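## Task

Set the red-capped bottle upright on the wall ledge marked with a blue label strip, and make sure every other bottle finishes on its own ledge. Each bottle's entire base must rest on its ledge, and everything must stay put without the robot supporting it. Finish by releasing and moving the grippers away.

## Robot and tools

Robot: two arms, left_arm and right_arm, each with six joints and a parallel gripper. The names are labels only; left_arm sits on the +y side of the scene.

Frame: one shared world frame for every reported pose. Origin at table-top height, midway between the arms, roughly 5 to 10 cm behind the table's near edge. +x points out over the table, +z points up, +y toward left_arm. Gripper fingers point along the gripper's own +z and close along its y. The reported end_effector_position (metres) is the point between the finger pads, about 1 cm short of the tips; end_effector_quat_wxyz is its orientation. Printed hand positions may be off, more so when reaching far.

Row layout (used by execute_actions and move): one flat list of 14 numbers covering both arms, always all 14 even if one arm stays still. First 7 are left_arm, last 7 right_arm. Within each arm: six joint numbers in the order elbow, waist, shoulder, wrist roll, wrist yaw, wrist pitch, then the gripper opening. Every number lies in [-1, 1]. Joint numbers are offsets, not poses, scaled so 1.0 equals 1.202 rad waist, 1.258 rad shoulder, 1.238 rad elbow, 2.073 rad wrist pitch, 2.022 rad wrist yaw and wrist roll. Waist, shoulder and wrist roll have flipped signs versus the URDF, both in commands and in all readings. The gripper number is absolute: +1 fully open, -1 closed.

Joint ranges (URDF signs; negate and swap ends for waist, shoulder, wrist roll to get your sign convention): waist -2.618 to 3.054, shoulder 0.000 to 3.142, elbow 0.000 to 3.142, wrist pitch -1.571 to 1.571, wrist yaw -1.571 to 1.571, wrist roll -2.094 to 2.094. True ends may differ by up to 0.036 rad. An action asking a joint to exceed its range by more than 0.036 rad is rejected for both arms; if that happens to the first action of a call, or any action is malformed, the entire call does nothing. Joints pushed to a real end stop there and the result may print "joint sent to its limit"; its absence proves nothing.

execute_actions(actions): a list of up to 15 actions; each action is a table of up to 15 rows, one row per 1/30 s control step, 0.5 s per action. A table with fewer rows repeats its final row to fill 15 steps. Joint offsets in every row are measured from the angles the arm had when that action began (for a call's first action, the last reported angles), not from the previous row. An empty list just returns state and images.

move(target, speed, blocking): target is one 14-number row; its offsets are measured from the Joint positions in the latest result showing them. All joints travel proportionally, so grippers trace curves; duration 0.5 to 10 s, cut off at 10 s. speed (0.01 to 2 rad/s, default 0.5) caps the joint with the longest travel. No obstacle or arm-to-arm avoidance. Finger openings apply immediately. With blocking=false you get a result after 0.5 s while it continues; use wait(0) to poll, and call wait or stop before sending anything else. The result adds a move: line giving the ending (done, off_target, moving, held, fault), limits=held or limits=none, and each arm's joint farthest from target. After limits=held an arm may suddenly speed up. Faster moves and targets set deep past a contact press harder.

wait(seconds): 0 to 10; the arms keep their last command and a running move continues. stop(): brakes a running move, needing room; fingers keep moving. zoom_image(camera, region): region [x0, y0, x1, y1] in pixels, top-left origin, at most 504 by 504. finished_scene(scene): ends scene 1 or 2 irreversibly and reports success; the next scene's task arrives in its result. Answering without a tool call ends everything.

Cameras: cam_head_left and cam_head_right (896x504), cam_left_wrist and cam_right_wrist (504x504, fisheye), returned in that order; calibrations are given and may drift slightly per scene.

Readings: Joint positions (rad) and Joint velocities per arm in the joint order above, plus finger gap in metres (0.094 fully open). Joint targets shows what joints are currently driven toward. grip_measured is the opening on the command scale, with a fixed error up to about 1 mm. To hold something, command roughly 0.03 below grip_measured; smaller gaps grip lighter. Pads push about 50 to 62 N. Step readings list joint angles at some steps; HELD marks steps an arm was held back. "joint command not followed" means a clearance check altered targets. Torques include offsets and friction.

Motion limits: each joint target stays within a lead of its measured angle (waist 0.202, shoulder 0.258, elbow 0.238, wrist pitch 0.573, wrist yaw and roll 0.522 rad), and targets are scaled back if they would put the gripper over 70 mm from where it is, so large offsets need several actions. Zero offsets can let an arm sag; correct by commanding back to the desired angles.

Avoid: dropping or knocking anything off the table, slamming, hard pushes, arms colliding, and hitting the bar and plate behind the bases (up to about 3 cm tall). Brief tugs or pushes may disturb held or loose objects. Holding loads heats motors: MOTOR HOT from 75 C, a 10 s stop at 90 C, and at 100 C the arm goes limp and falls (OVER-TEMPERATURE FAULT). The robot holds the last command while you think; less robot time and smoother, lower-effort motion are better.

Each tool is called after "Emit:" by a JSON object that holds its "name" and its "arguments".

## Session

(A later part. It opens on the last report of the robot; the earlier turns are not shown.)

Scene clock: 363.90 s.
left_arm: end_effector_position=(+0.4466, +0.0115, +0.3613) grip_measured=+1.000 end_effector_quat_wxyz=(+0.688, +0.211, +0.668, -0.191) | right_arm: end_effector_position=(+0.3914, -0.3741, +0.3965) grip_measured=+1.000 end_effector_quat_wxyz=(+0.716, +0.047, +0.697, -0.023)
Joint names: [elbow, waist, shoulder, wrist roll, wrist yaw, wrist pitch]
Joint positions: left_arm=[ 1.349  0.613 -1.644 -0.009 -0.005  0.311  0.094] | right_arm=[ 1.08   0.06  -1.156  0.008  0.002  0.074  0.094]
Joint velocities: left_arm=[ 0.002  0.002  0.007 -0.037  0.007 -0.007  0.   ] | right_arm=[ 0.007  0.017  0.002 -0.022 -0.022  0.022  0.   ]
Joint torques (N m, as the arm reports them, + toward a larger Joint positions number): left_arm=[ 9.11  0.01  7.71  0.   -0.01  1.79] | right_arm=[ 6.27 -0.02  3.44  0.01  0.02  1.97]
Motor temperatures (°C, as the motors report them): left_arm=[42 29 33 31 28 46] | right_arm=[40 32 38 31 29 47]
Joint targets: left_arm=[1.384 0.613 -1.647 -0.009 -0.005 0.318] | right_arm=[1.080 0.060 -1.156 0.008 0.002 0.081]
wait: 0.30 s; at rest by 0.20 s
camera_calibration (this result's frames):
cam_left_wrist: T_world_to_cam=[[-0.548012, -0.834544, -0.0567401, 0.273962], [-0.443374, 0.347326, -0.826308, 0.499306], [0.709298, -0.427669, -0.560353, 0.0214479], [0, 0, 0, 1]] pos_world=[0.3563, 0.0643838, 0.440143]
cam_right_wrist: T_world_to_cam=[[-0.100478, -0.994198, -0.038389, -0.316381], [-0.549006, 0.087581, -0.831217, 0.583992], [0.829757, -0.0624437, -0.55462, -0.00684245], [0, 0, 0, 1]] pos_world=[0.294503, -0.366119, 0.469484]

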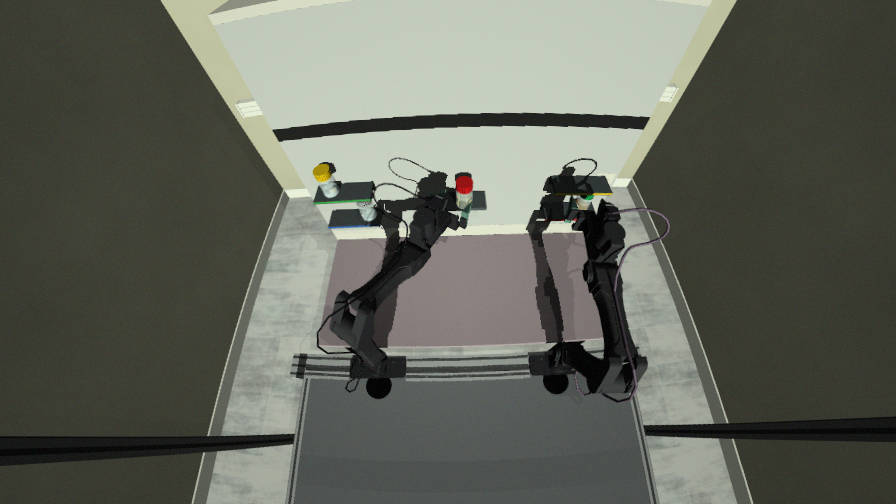

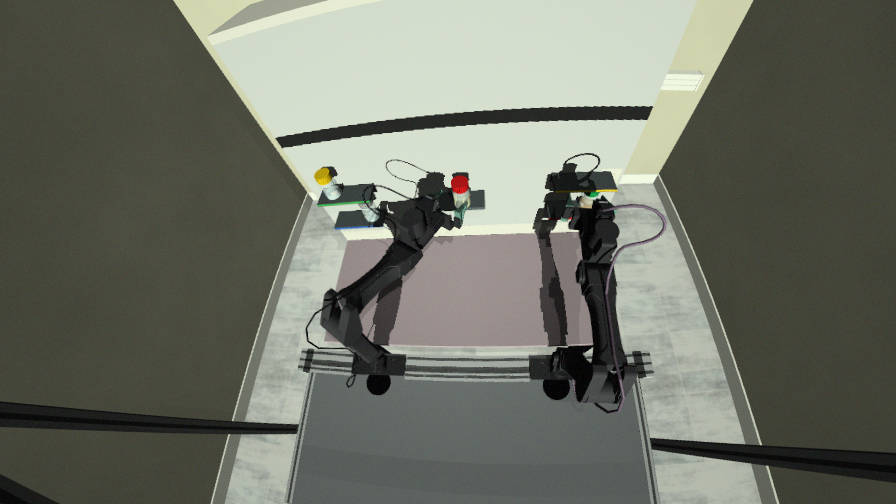

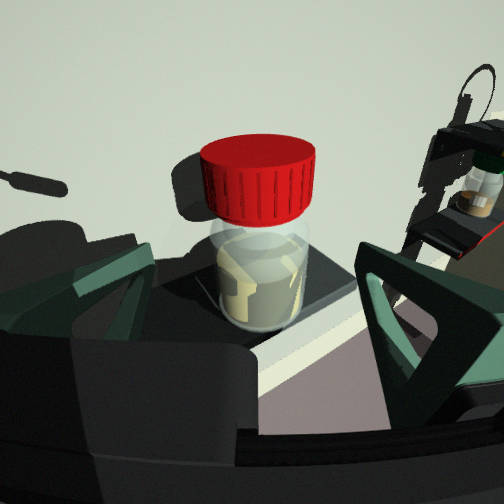

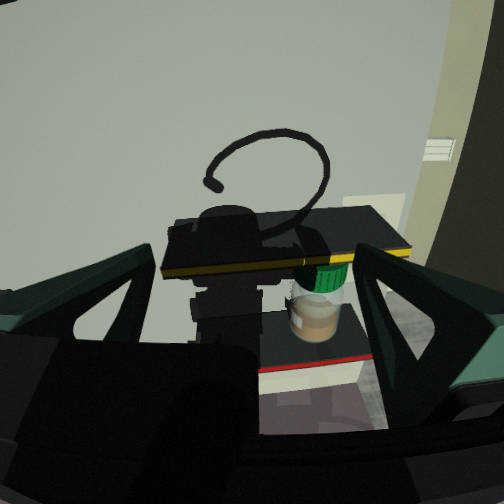

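Emit:
{"name": "execute_actions", "arguments": {"actions": [[[0.028,0,-0.01,0,0,0.003,1,0,0,0,0,0,0,1],[0.034,0,-0.02,0,0,0.002,1,0,0,0,0,0,0,1],[0.042,0,-0.03,0,0,0.001,1,0,0,0,0,0,0,1],[0.05,0,-0.038,0,0,0,1,0,0,0,0,0,0,1],[0.058,0,-0.046,0,0,-0.001,1,0,0,0,0,0,0,1],[0.066,0,-0.054,0,0,-0.002,1,0,0,0,0,0,0,1],[0.074,0,-0.062,0,0,-0.003,1,0,0,0,0,0,0,1],[0.082,0,-0.07,0,0,-0.004,1,0,0,0,0,0,0,1],[0.09,0,-0.078,0,0,-0.005,1,0,0,0,0,0,0,1],[0.098,0,-0.086,0,0,-0.006,1,0,0,0,0,0,0,1],[0.106,0,-0.094,0,0,-0.007,1,0,0,0,0,0,0,1],[0.114,0,-0.10,0,0,-0.007,1,0,0,0,0,0,0,1]]]}}

Emit:
{"name": "wait", "arguments": {"seconds": 0.4}}

Scene clock: 378.33 s.
left_arm: end_effector_position=(+0.4735, -0.0057, +0.3471) grip_measured=+1.000 end_effector_quat_wxyz=(+0.681, +0.213, +0.675, -0.188) | right_arm: end_effector_position=(+0.3914, -0.3740, +0.3947) grip_measured=+1.000 end_effector_quat_wxyz=(+0.713, +0.047, +0.699, -0.023)
Joint names: [elbow, waist, shoulder, wrist roll, wrist yaw, wrist pitch]
Joint positions: left_arm=[ 1.453  0.613 -1.767 -0.009 -0.005  0.309  0.094] | right_arm=[ 1.08   0.06  -1.156  0.008  0.002  0.066  0.094]
Joint velocities: left_arm=[ 0.032 -0.027 -0.056 -0.007 -0.007 -0.051  0.   ] | right_arm=[ 0.012 -0.002 -0.002  0.066 -0.022  0.051  0.   ]
Joint torques (N m, as the arm reports them, + toward a larger Joint positions number): left_arm=[ 9.16  0.01  9.21  0.   -0.01  1.65] | right_arm=[6.22 0.05 3.46 0.   0.03 1.94]
Motor temperatures (°C, as the motors report them): left_arm=[43 29 34 31 28 46] | right_arm=[40 32 37 31 29 47]
Joint targets: left_arm=[1.490 0.613 -1.770 -0.009 -0.005 0.296] | right_arm=[1.080 0.060 -1.156 0.008 0.002 0.074]
Step readings (joint positions):
0: left_arm=[1.349 0.613 -1.644 -0.009 -0.005 0.311] | right_arm=[1.080 0.060 -1.156 0.008 0.002 0.074]
1: left_arm=[1.349 0.613 -1.644 -0.009 -0.005 0.311] | right_arm=[1.080 0.060 -1.156 0.008 0.002 0.073]
2: left_arm=[1.350 0.613 -1.645 -0.009 -0.005 0.311] | right_arm=[1.080 0.060 -1.156 0.008 0.002 0.072]
4: left_arm=[1.365 0.613 -1.660 -0.009 -0.005 0.311] | right_arm=[1.080 0.060 -1.156 0.008 0.002 0.070]
8: left_arm=[1.404 0.613 -1.704 -0.009 -0.005 0.311] | right_arm=[1.080 0.060 -1.156 0.008 0.002 0.067]
15: Joint positions above
camera_calibration (this result's frames):
cam_left_wrist: T_world_to_cam=[[-0.548546, -0.834195, -0.0567111, 0.273802], [-0.457694, 0.356345, -0.814576, 0.508233], [0.699724, -0.420876, -0.577277, -0.00243935], [0, 0, 0, 1]] pos_world=[0.384515, 0.0462716, 0.428114]
cam_right_wrist: T_world_to_cam=[[-0.100447, -0.994203, -0.0383481, -0.316403], [-0.55501, 0.0879799, -0.827178, 0.583419], [0.825757, -0.0618041, -0.56063, -0.00369608], [0, 0, 0, 1]] pos_world=[0.295074, -0.366127, 0.468385]

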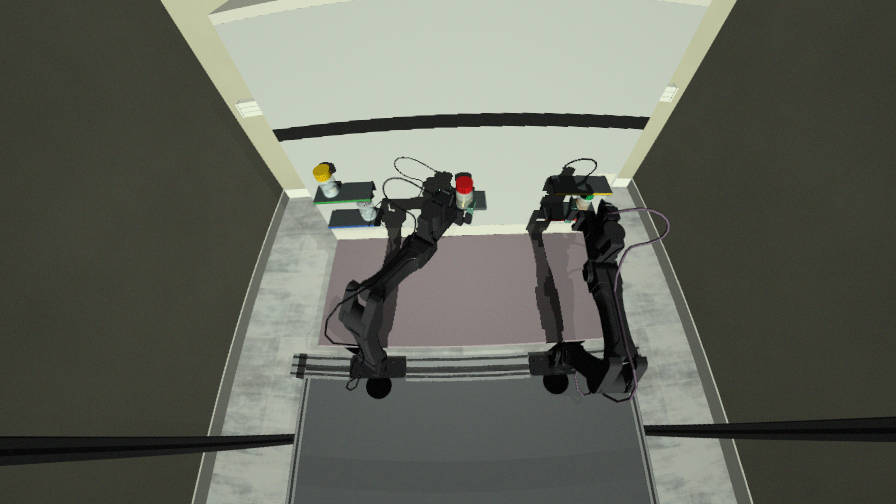

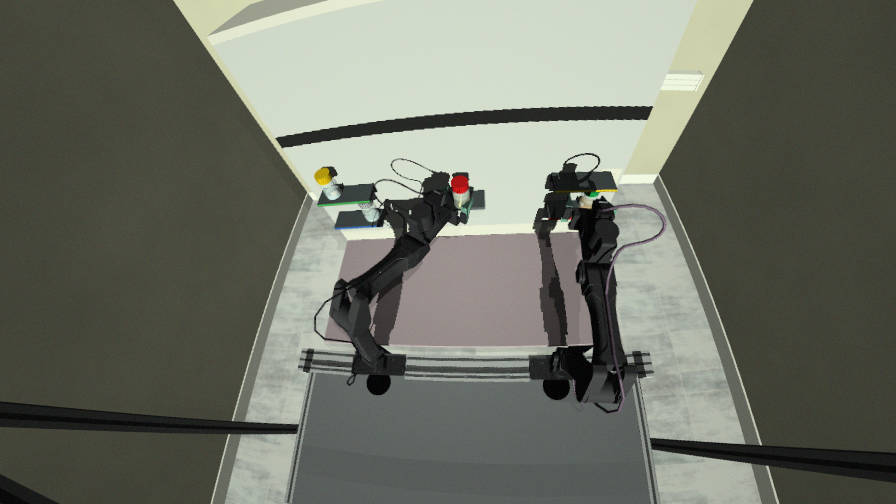

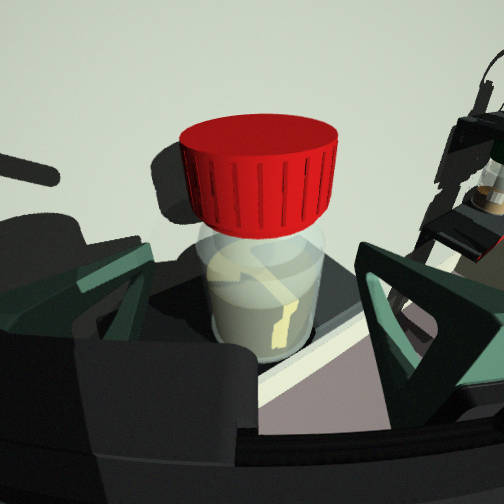

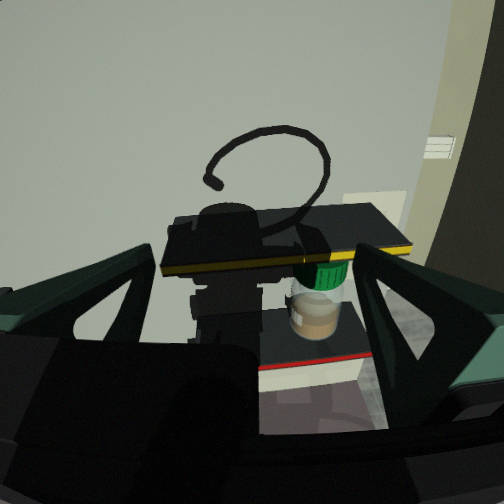

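Scene clock: 378.73 s.
left_arm: end_effector_position=(+0.4738, -0.0058, +0.3459) grip_measured=+1.000 end_effector_quat_wxyz=(+0.680, +0.213, +0.676, -0.188) | right_arm: end_effector_position=(+0.3914, -0.3740, +0.3946) grip_measured=+1.000 end_effector_quat_wxyz=(+0.713, +0.047, +0.699, -0.023)
Joint names: [elbow, waist, shoulder, wrist roll, wrist yaw, wrist pitch]
Joint positions: left_arm=[ 1.453  0.613 -1.768 -0.009 -0.005  0.308  0.094] | right_arm=[ 1.08   0.06  -1.156  0.008  0.002  0.066  0.094]
Joint velocities: left_arm=[-0.012 -0.012  0.012  0.081 -0.066 -0.081  0.   ] | right_arm=[ 0.022 -0.002  0.017 -0.007  0.022  0.007  0.   ]
Joint torques (N m, as the arm reports them, + toward a larger Joint positions number): left_arm=[ 9.32  0.01  9.01  0.   -0.01  1.64] | right_arm=[ 6.26 -0.02  3.36  0.    0.04  1.98]
Motor temperatures (°C, as the motors report them): left_arm=[43 29 34 31 28 46] | right_arm=[40 32 37 31 29 47]
Joint targets: left_arm=[1.490 0.613 -1.770 -0.009 -0.005 0.296] | right_arm=[1.080 0.060 -1.156 0.008 0.002 0.073]
wait: 0.40 s; at rest by 0.17 s
camera_calibration (this result's frames):
cam_left_wrist: T_world_to_cam=[[-0.548625, -0.834143, -0.0567056, 0.273801], [-0.459798, 0.357669, -0.812809, 0.507842], [0.698281, -0.419854, -0.579764, -0.00189249], [0, 0, 0, 1]] pos_world=[0.38504, 0.0459552, 0.427207]
cam_right_wrist: T_world_to_cam=[[-0.100446, -0.994203, -0.038346, -0.316404], [-0.555325, 0.0880008, -0.826964, 0.583388], [0.825545, -0.0617704, -0.560946, -0.0035306], [0, 0, 0, 1]] pos_world=[0.295103, -0.366127, 0.468328]

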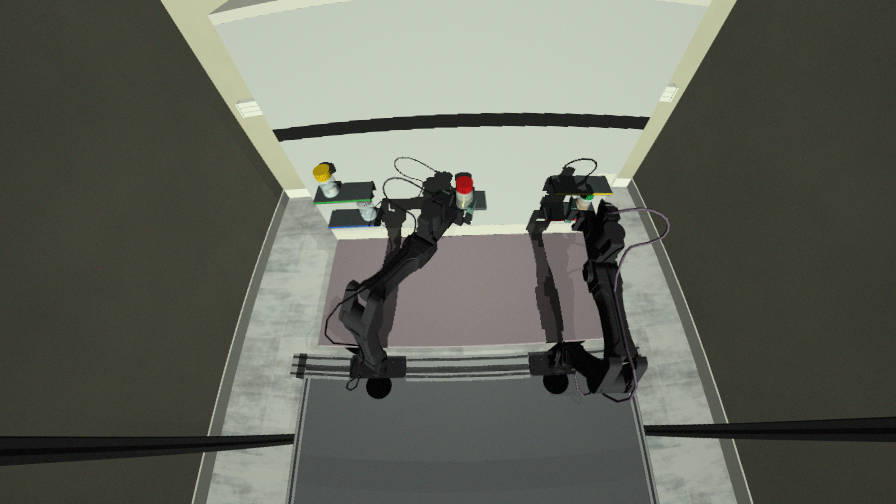

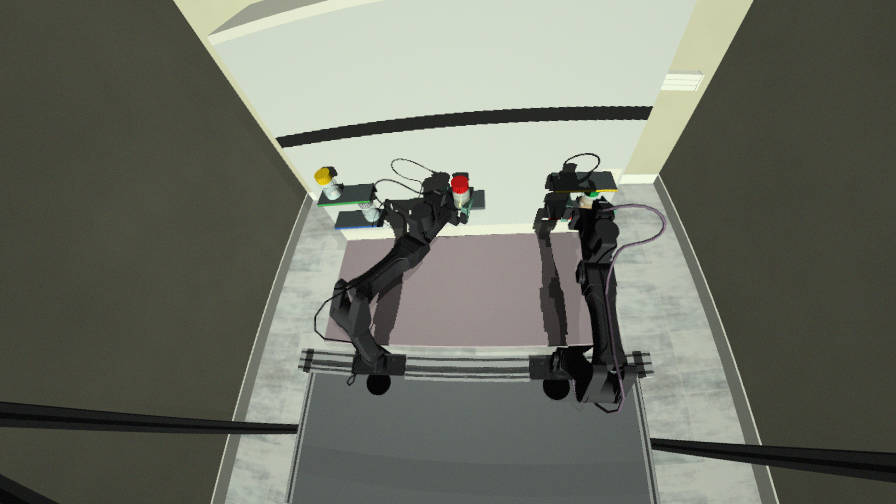

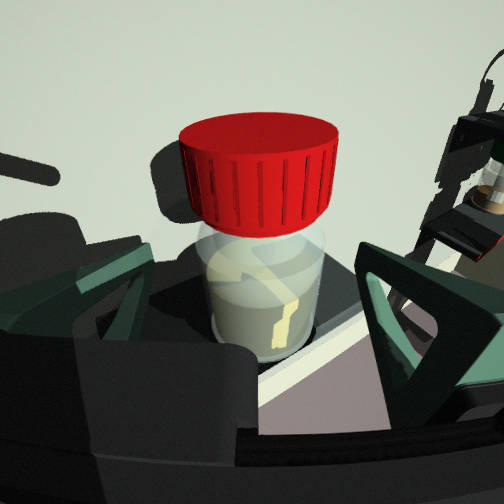

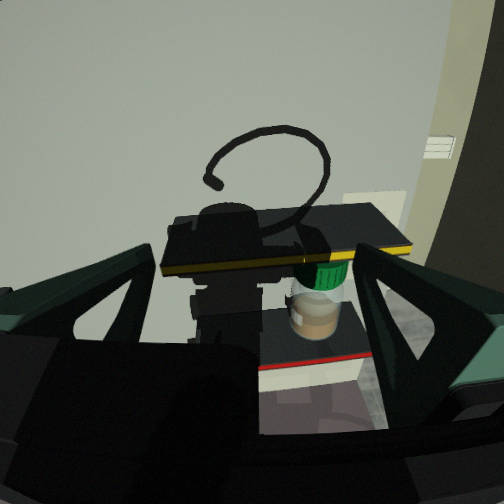

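Emit:
{"name": "execute_actions", "arguments": {"actions": [[[0.03,0,-0.006,0,0,-0.003,1,0,0,0,0,0,0,1],[0.037,0,-0.012,0,0,-0.004,0.9,0,0,0,0,0,0,1],[0.044,0,-0.018,0,0,-0.005,0.8,0,0,0,0,0,0,1],[0.051,0,-0.024,0,0,-0.006,0.7,0,0,0,0,0,0,1],[0.058,0,-0.03,0,0,-0.007,0.6,0,0,0,0,0,0,1],[0.066,0,-0.036,0,0,-0.008,0.6,0,0,0,0,0,0,1],[0.074,0,-0.042,0,0,-0.009,0.6,0,0,0,0,0,0,1],[0.083,0,-0.046,0,0,-0.009,0.6,0,0,0,0,0,0,1]]]}}

Emit:
{"name": "wait", "arguments": {"seconds": 0.4}}

Scene clock: 388.47 s.
left_arm: end_effector_position=(+0.4851, -0.0134, +0.3503) grip_measured=+0.602 end_effector_quat_wxyz=(+0.684, +0.212, +0.671, -0.189) | right_arm: end_effector_position=(+0.3914, -0.3739, +0.3928) grip_measured=+1.000 end_effector_quat_wxyz=(+0.710, +0.047, +0.702, -0.022)
Joint names: [elbow, waist, shoulder, wrist roll, wrist yaw, wrist pitch]
Joint positions: left_arm=[ 1.521  0.613 -1.82  -0.009 -0.005  0.304  0.075] | right_arm=[ 1.08   0.06  -1.156  0.008  0.002  0.059  0.094]
Joint velocities: left_arm=[-0.002 -0.002  0.002  0.007 -0.022 -0.051 -0.   ] | right_arm=[ 0.012 -0.007 -0.007  0.051 -0.007 -0.022  0.   ]
Joint torques (N m, as the arm reports them, + toward a larger Joint positions number): left_arm=[ 9.13  0.    9.1   0.   -0.01  1.6 ] | right_arm=[6.25 0.01 3.39 0.   0.03 2.01]
Motor temperatures (°C, as the motors report them): left_arm=[43 29 35 31 28 46] | right_arm=[40 32 37 31 29 47]
Joint targets: left_arm=[1.556 0.613 -1.826 -0.009 -0.005 0.289] | right_arm=[1.080 0.060 -1.156 0.008 0.002 0.066]
Step readings (joint positions):
0: left_arm=[1.453 0.613 -1.768 -0.009 -0.005 0.308] | right_arm=[1.080 0.060 -1.156 0.008 0.002 0.066]
1: left_arm=[1.453 0.613 -1.768 -0.009 -0.005 0.308] | right_arm=[1.080 0.060 -1.156 0.008 0.002 0.065]
2: left_arm=[1.455 0.613 -1.769 -0.009 -0.005 0.307] | right_arm=[1.080 0.060 -1.156 0.008 0.002 0.065]
4: left_arm=[1.469 0.613 -1.778 -0.009 -0.005 0.307] | right_arm=[1.080 0.060 -1.156 0.008 0.002 0.062]
8: left_arm=[1.508 0.613 -1.806 -0.009 -0.005 0.307] | right_arm=[1.080 0.060 -1.156 0.008 0.002 0.060]
15: Joint positions above
camera_calibration (this result's frames):
cam_left_wrist: T_world_to_cam=[[-0.548289, -0.834363, -0.0567267, 0.273802], [-0.450823, 0.35202, -0.820268, 0.517484], [0.70437, -0.42417, -0.569159, -0.0171798], [0, 0, 0, 1]] pos_world=[0.395518, 0.0389984, 0.43023]
cam_right_wrist: T_world_to_cam=[[-0.100414, -0.994208, -0.0383053, -0.316426], [-0.561299, 0.0883949, -0.822879, 0.582791], [0.821499, -0.0611278, -0.566924, -0.000388692], [0, 0, 0, 1]] pos_world=[0.295666, -0.366133, 0.467225]

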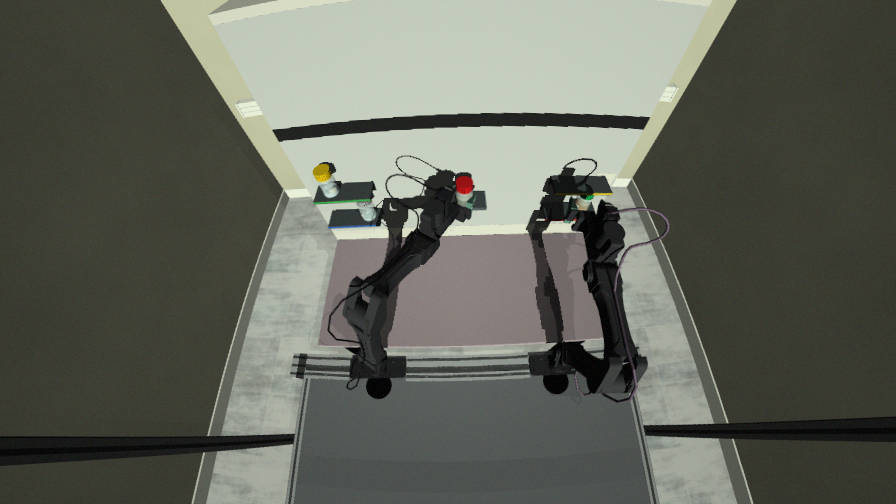

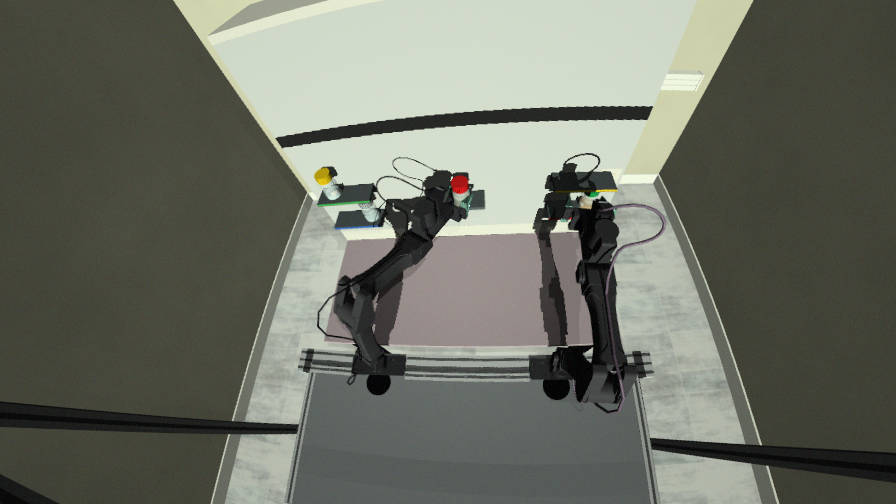

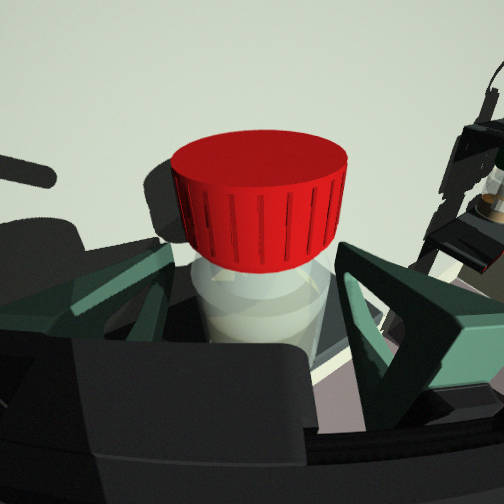

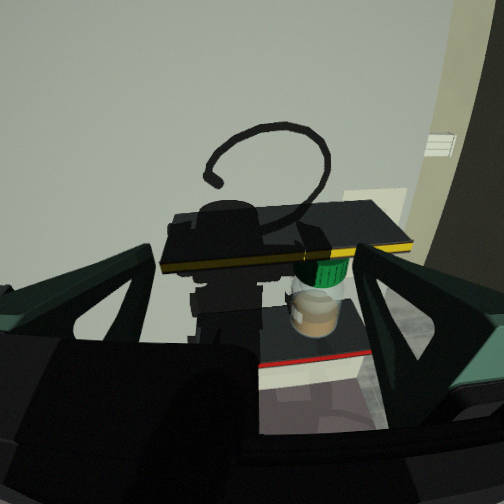

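Scene clock: 388.87 s.
left_arm: end_effector_position=(+0.4851, -0.0134, +0.3503) grip_measured=+0.602 end_effector_quat_wxyz=(+0.684, +0.212, +0.671, -0.189) | right_arm: end_effector_position=(+0.3914, -0.3739, +0.3928) grip_measured=+1.000 end_effector_quat_wxyz=(+0.710, +0.047, +0.702, -0.022)
Joint names: [elbow, waist, shoulder, wrist roll, wrist yaw, wrist pitch]
Joint positions: left_arm=[ 1.521  0.613 -1.82  -0.009 -0.005  0.304  0.075] | right_arm=[ 1.08   0.06  -1.156  0.008  0.002  0.059  0.094]
Joint velocities: left_arm=[ 0.007  0.002 -0.002 -0.007 -0.037 -0.007 -0.   ] | right_arm=[-0.017  0.002  0.007  0.037  0.037 -0.007  0.   ]
Joint torques (N m, as the arm reports them, + toward a larger Joint positions number): left_arm=[ 9.12  0.    9.18  0.   -0.01  1.58] | right_arm=[ 6.24 -0.01  3.46  0.01  0.03  1.98]
Motor temperatures (°C, as the motors report them): left_arm=[43 29 35 31 28 46] | right_arm=[40 32 37 31 29 47]
Joint targets: left_arm=[1.556 0.613 -1.826 -0.009 -0.005 0.289] | right_arm=[1.080 0.060 -1.156 0.008 0.002 0.066]
wait: 0.40 s; at rest by 0.17 s
camera_calibration (this result's frames):
cam_left_wrist: T_world_to_cam=[[-0.548289, -0.834363, -0.0567267, 0.273802], [-0.450823, 0.35202, -0.820268, 0.517484], [0.70437, -0.42417, -0.569159, -0.0171798], [0, 0, 0, 1]] pos_world=[0.395518, 0.0389984, 0.43023]
cam_right_wrist: T_world_to_cam=[[-0.100414, -0.994208, -0.0383053, -0.316426], [-0.561299, 0.0883949, -0.822879, 0.582791], [0.821499, -0.0611278, -0.566924, -0.000388692], [0, 0, 0, 1]] pos_world=[0.295666, -0.366133, 0.467225]

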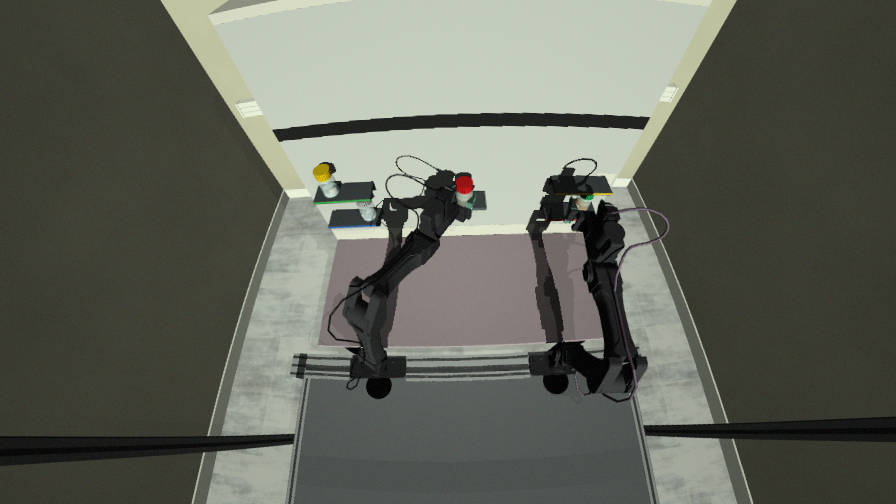

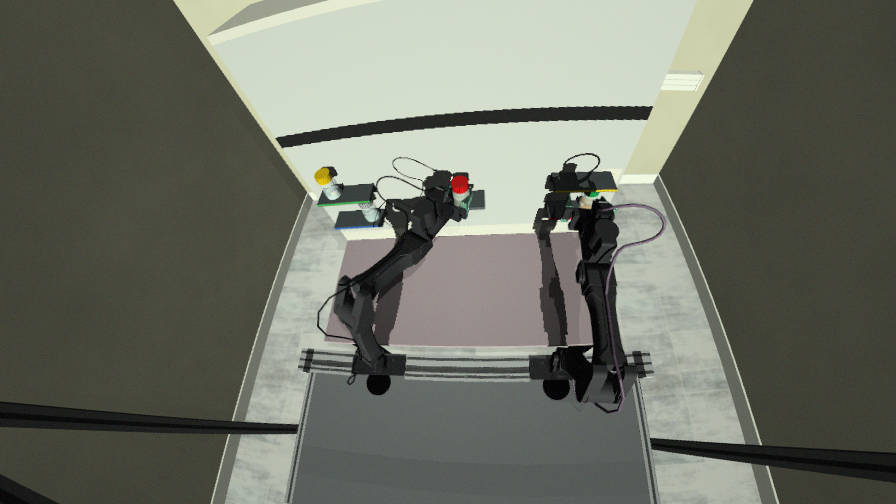

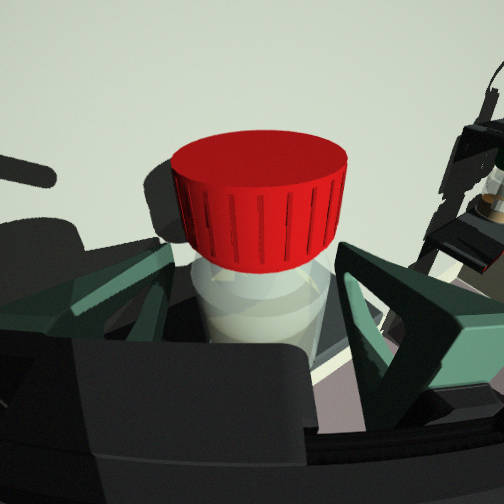

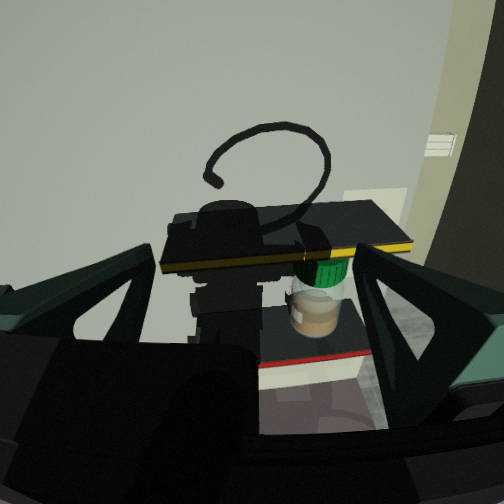

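Emit:
{"name": "execute_actions", "arguments": {"actions": [[[0.015,0,0,0,0,0.004,0.6,0,0,0,0,0,0,1],[0.005,0,0,0,0,0.004,0.6,0,0,0,0,0,0,1],[-0.005,0,0,0,0,0.004,0.6,0,0,0,0,0,0,1],[-0.012,0,0,0,0,0.004,0.6,0,0,0,0,0,0,1]]]}}

Scene clock: 397.80 s.
left_arm: end_effector_position=(+0.4851, -0.0134, +0.3503) grip_measured=+0.602 end_effector_quat_wxyz=(+0.684, +0.212, +0.671, -0.189) | right_arm: end_effector_position=(+0.3914, -0.3738, +0.3910) grip_measured=+1.000 end_effector_quat_wxyz=(+0.708, +0.047, +0.704, -0.022)
Joint names: [elbow, waist, shoulder, wrist roll, wrist yaw, wrist pitch]
Joint positions: left_arm=[ 1.521  0.613 -1.82  -0.009 -0.005  0.304  0.075] | right_arm=[ 1.08   0.06  -1.156  0.008  0.002  0.052  0.094]
Joint velocities: left_arm=[ 0.007  0.007 -0.012  0.007  0.022  0.139  0.   ] | right_arm=[ 0.002 -0.012 -0.027  0.022 -0.007 -0.037  0.   ]
Joint torques (N m, as the arm reports them, + toward a larger Joint positions number): left_arm=[ 5.69  0.    9.56 -0.01 -0.01  1.81] | right_arm=[ 6.23 -0.01  3.47  0.01  0.03  1.99]
Motor temperatures (°C, as the motors report them): left_arm=[43 29 36 31 28 45] | right_arm=[40 32 37 31 29 46]
Joint targets: left_arm=[1.506 0.613 -1.820 -0.009 -0.005 0.313] | right_arm=[1.080 0.060 -1.156 0.008 0.002 0.059]
Step readings (joint positions):
0: left_arm=[1.521 0.613 -1.820 -0.009 -0.005 0.304] | right_arm=[1.080 0.060 -1.156 0.008 0.002 0.059]
1: left_arm=[1.521 0.613 -1.820 -0.009 -0.005 0.304] | right_arm=[1.080 0.060 -1.156 0.008 0.002 0.058]
2: left_arm=[1.521 0.613 -1.820 -0.009 -0.005 0.304] | right_arm=[1.080 0.060 -1.156 0.008 0.002 0.057]
4: left_arm=[1.521 0.613 -1.820 -0.009 -0.005 0.304] | right_arm=[1.080 0.060 -1.156 0.008 0.002 0.055]
8: left_arm=[1.521 0.613 -1.820 -0.009 -0.005 0.304] | right_arm=[1.080 0.060 -1.156 0.008 0.002 0.052]
15: Joint positions above
camera_calibration (this result's frames):
cam_left_wrist: T_world_to_cam=[[-0.548289, -0.834363, -0.0567267, 0.273802], [-0.450823, 0.35202, -0.820268, 0.517484], [0.70437, -0.42417, -0.569159, -0.0171798], [0, 0, 0, 1]] pos_world=[0.395518, 0.0389984, 0.43023]
cam_right_wrist: T_world_to_cam=[[-0.100382, -0.994213, -0.0382648, -0.316448], [-0.567244, 0.0887842, -0.81875, 0.582171], [0.817409, -0.0604823, -0.572874, 0.0027488], [0, 0, 0, 1]] pos_world=[0.29622, -0.366138, 0.466118]

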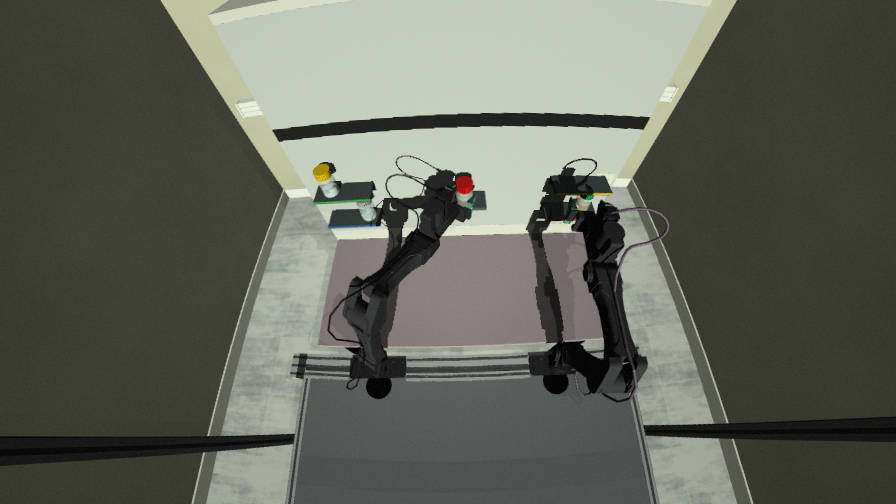

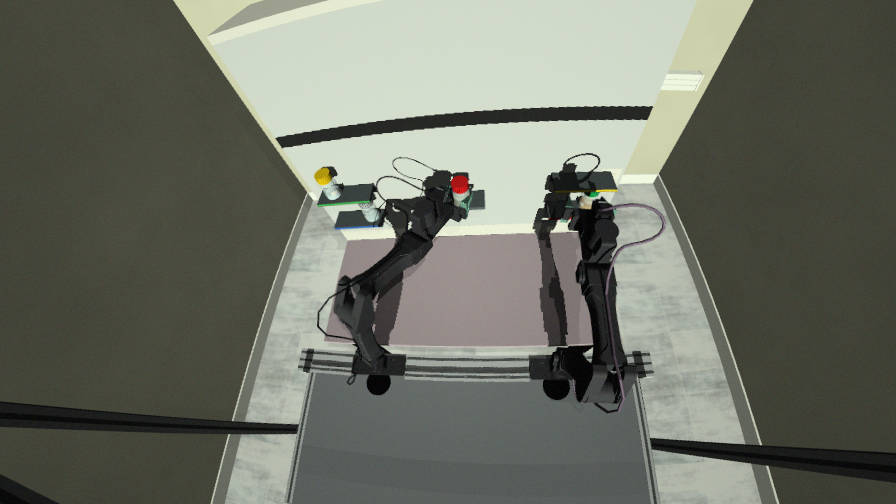

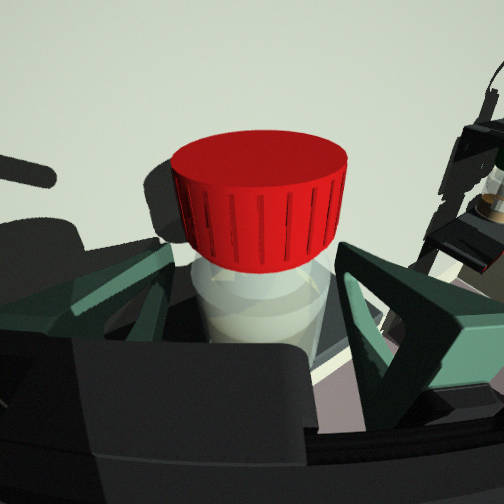

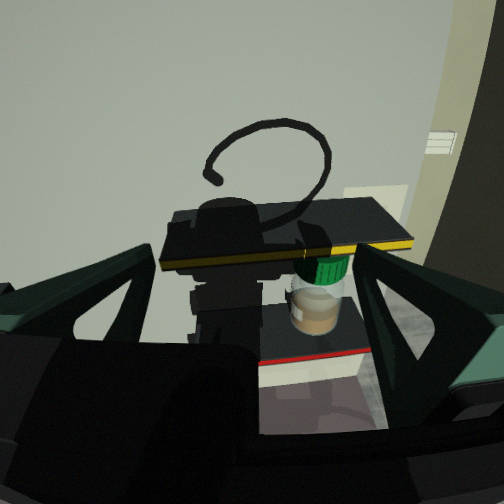

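Emit:
{"name": "execute_actions", "arguments": {"actions": [[[-0.015,0,0,0,0,0.004,0.6,0,0,0,0,0,0.004,1],[-0.022,0,0,0,0,0.004,0.6,0,0,0,0,0,0.004,1],[-0.028,0,0,0,0,0.004,0.6,0,0,0,0,0,0.004,1],[-0.034,0,0,0,0,0.004,0.6,0,0,0,0,0,0.004,1]]]}}

Scene clock: 403.57 s.
left_arm: end_effector_position=(+0.4848, -0.0128, +0.3357) grip_measured=+0.602 end_effector_quat_wxyz=(+0.675, +0.214, +0.681, -0.187) | right_arm: end_effector_position=(+0.3915, -0.3738, +0.3909) grip_measured=+1.000 end_effector_quat_wxyz=(+0.708, +0.047, +0.705, -0.022)
Joint names: [elbow, waist, shoulder, wrist roll, wrist yaw, wrist pitch]
Joint positions: left_arm=[ 1.49   0.613 -1.82  -0.009 -0.005  0.308  0.075] | right_arm=[ 1.08   0.06  -1.156  0.008  0.002  0.051  0.094]
Joint velocities: left_arm=[ 0.007  0.012 -0.017  0.037 -0.007  0.037 -0.001] | right_arm=[ 0.012 -0.007  0.012  0.051 -0.007 -0.007  0.   ]
Joint torques (N m, as the arm reports them, + toward a larger Joint positions number): left_arm=[ 5.95  0.    9.56  0.   -0.01  1.79] | right_arm=[ 6.24 -0.01  3.44 -0.01  0.03  1.98]
Motor temperatures (°C, as the motors report them): left_arm=[42 29 36 31 28 46] | right_arm=[40 32 37 31 29 46]
Joint targets: left_arm=[1.479 0.613 -1.820 -0.009 -0.005 0.313] | right_arm=[1.080 0.060 -1.156 0.008 0.002 0.060]
Step readings (joint positions):
0: left_arm=[1.521 0.613 -1.820 -0.009 -0.005 0.304] | right_arm=[1.080 0.060 -1.156 0.008 0.002 0.051]
1: left_arm=[1.521 0.613 -1.820 -0.009 -0.005 0.304] | right_arm=[1.080 0.060 -1.156 0.008 0.002 0.051]
2: left_arm=[1.519 0.613 -1.820 -0.009 -0.005 0.305] | right_arm=[1.080 0.060 -1.156 0.008 0.002 0.051]
4: left_arm=[1.511 0.613 -1.820 -0.009 -0.005 0.308] | right_arm=[1.080 0.060 -1.156 0.008 0.002 0.051]
8: left_arm=[1.491 0.613 -1.820 -0.009 -0.005 0.308] | right_arm=[1.080 0.060 -1.156 0.008 0.002 0.051]
15: Joint positions above
camera_calibration (this result's frames):
cam_left_wrist: T_world_to_cam=[[-0.548991, -0.833905, -0.0566768, 0.273678], [-0.469474, 0.363753, -0.804536, 0.509061], [0.691523, -0.415074, -0.591194, -0.0112659], [0, 0, 0, 1]] pos_world=[0.397028, 0.0383732, 0.418408]
cam_right_wrist: T_world_to_cam=[[-0.10038, -0.994213, -0.0382627, -0.31645], [-0.567556, 0.0888046, -0.818532, 0.582138], [0.817193, -0.0604483, -0.573186, 0.00291381], [0, 0, 0, 1]] pos_world=[0.296249, -0.366139, 0.46606]

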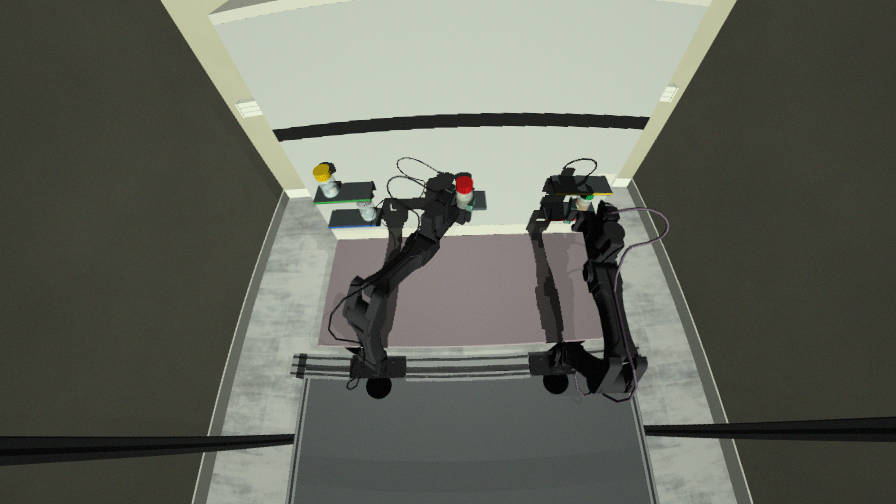

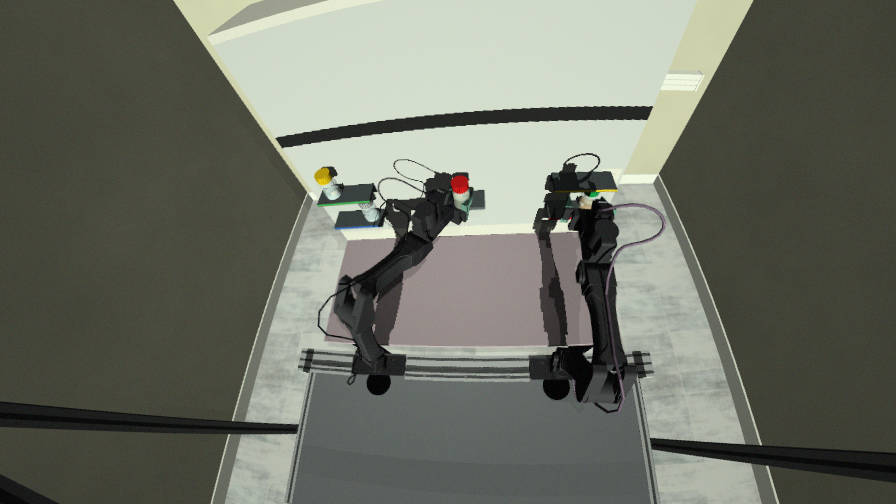

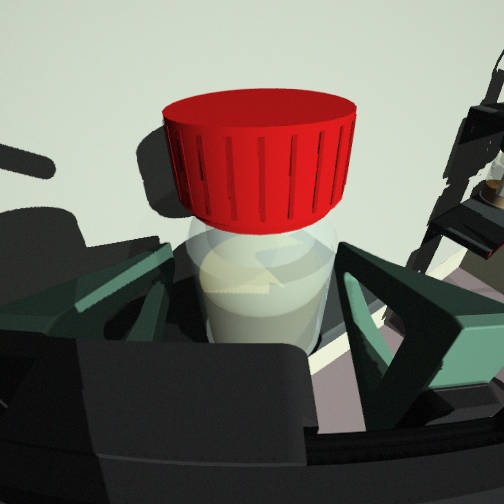

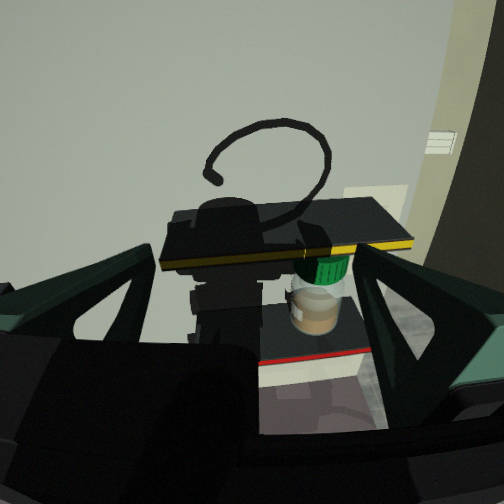

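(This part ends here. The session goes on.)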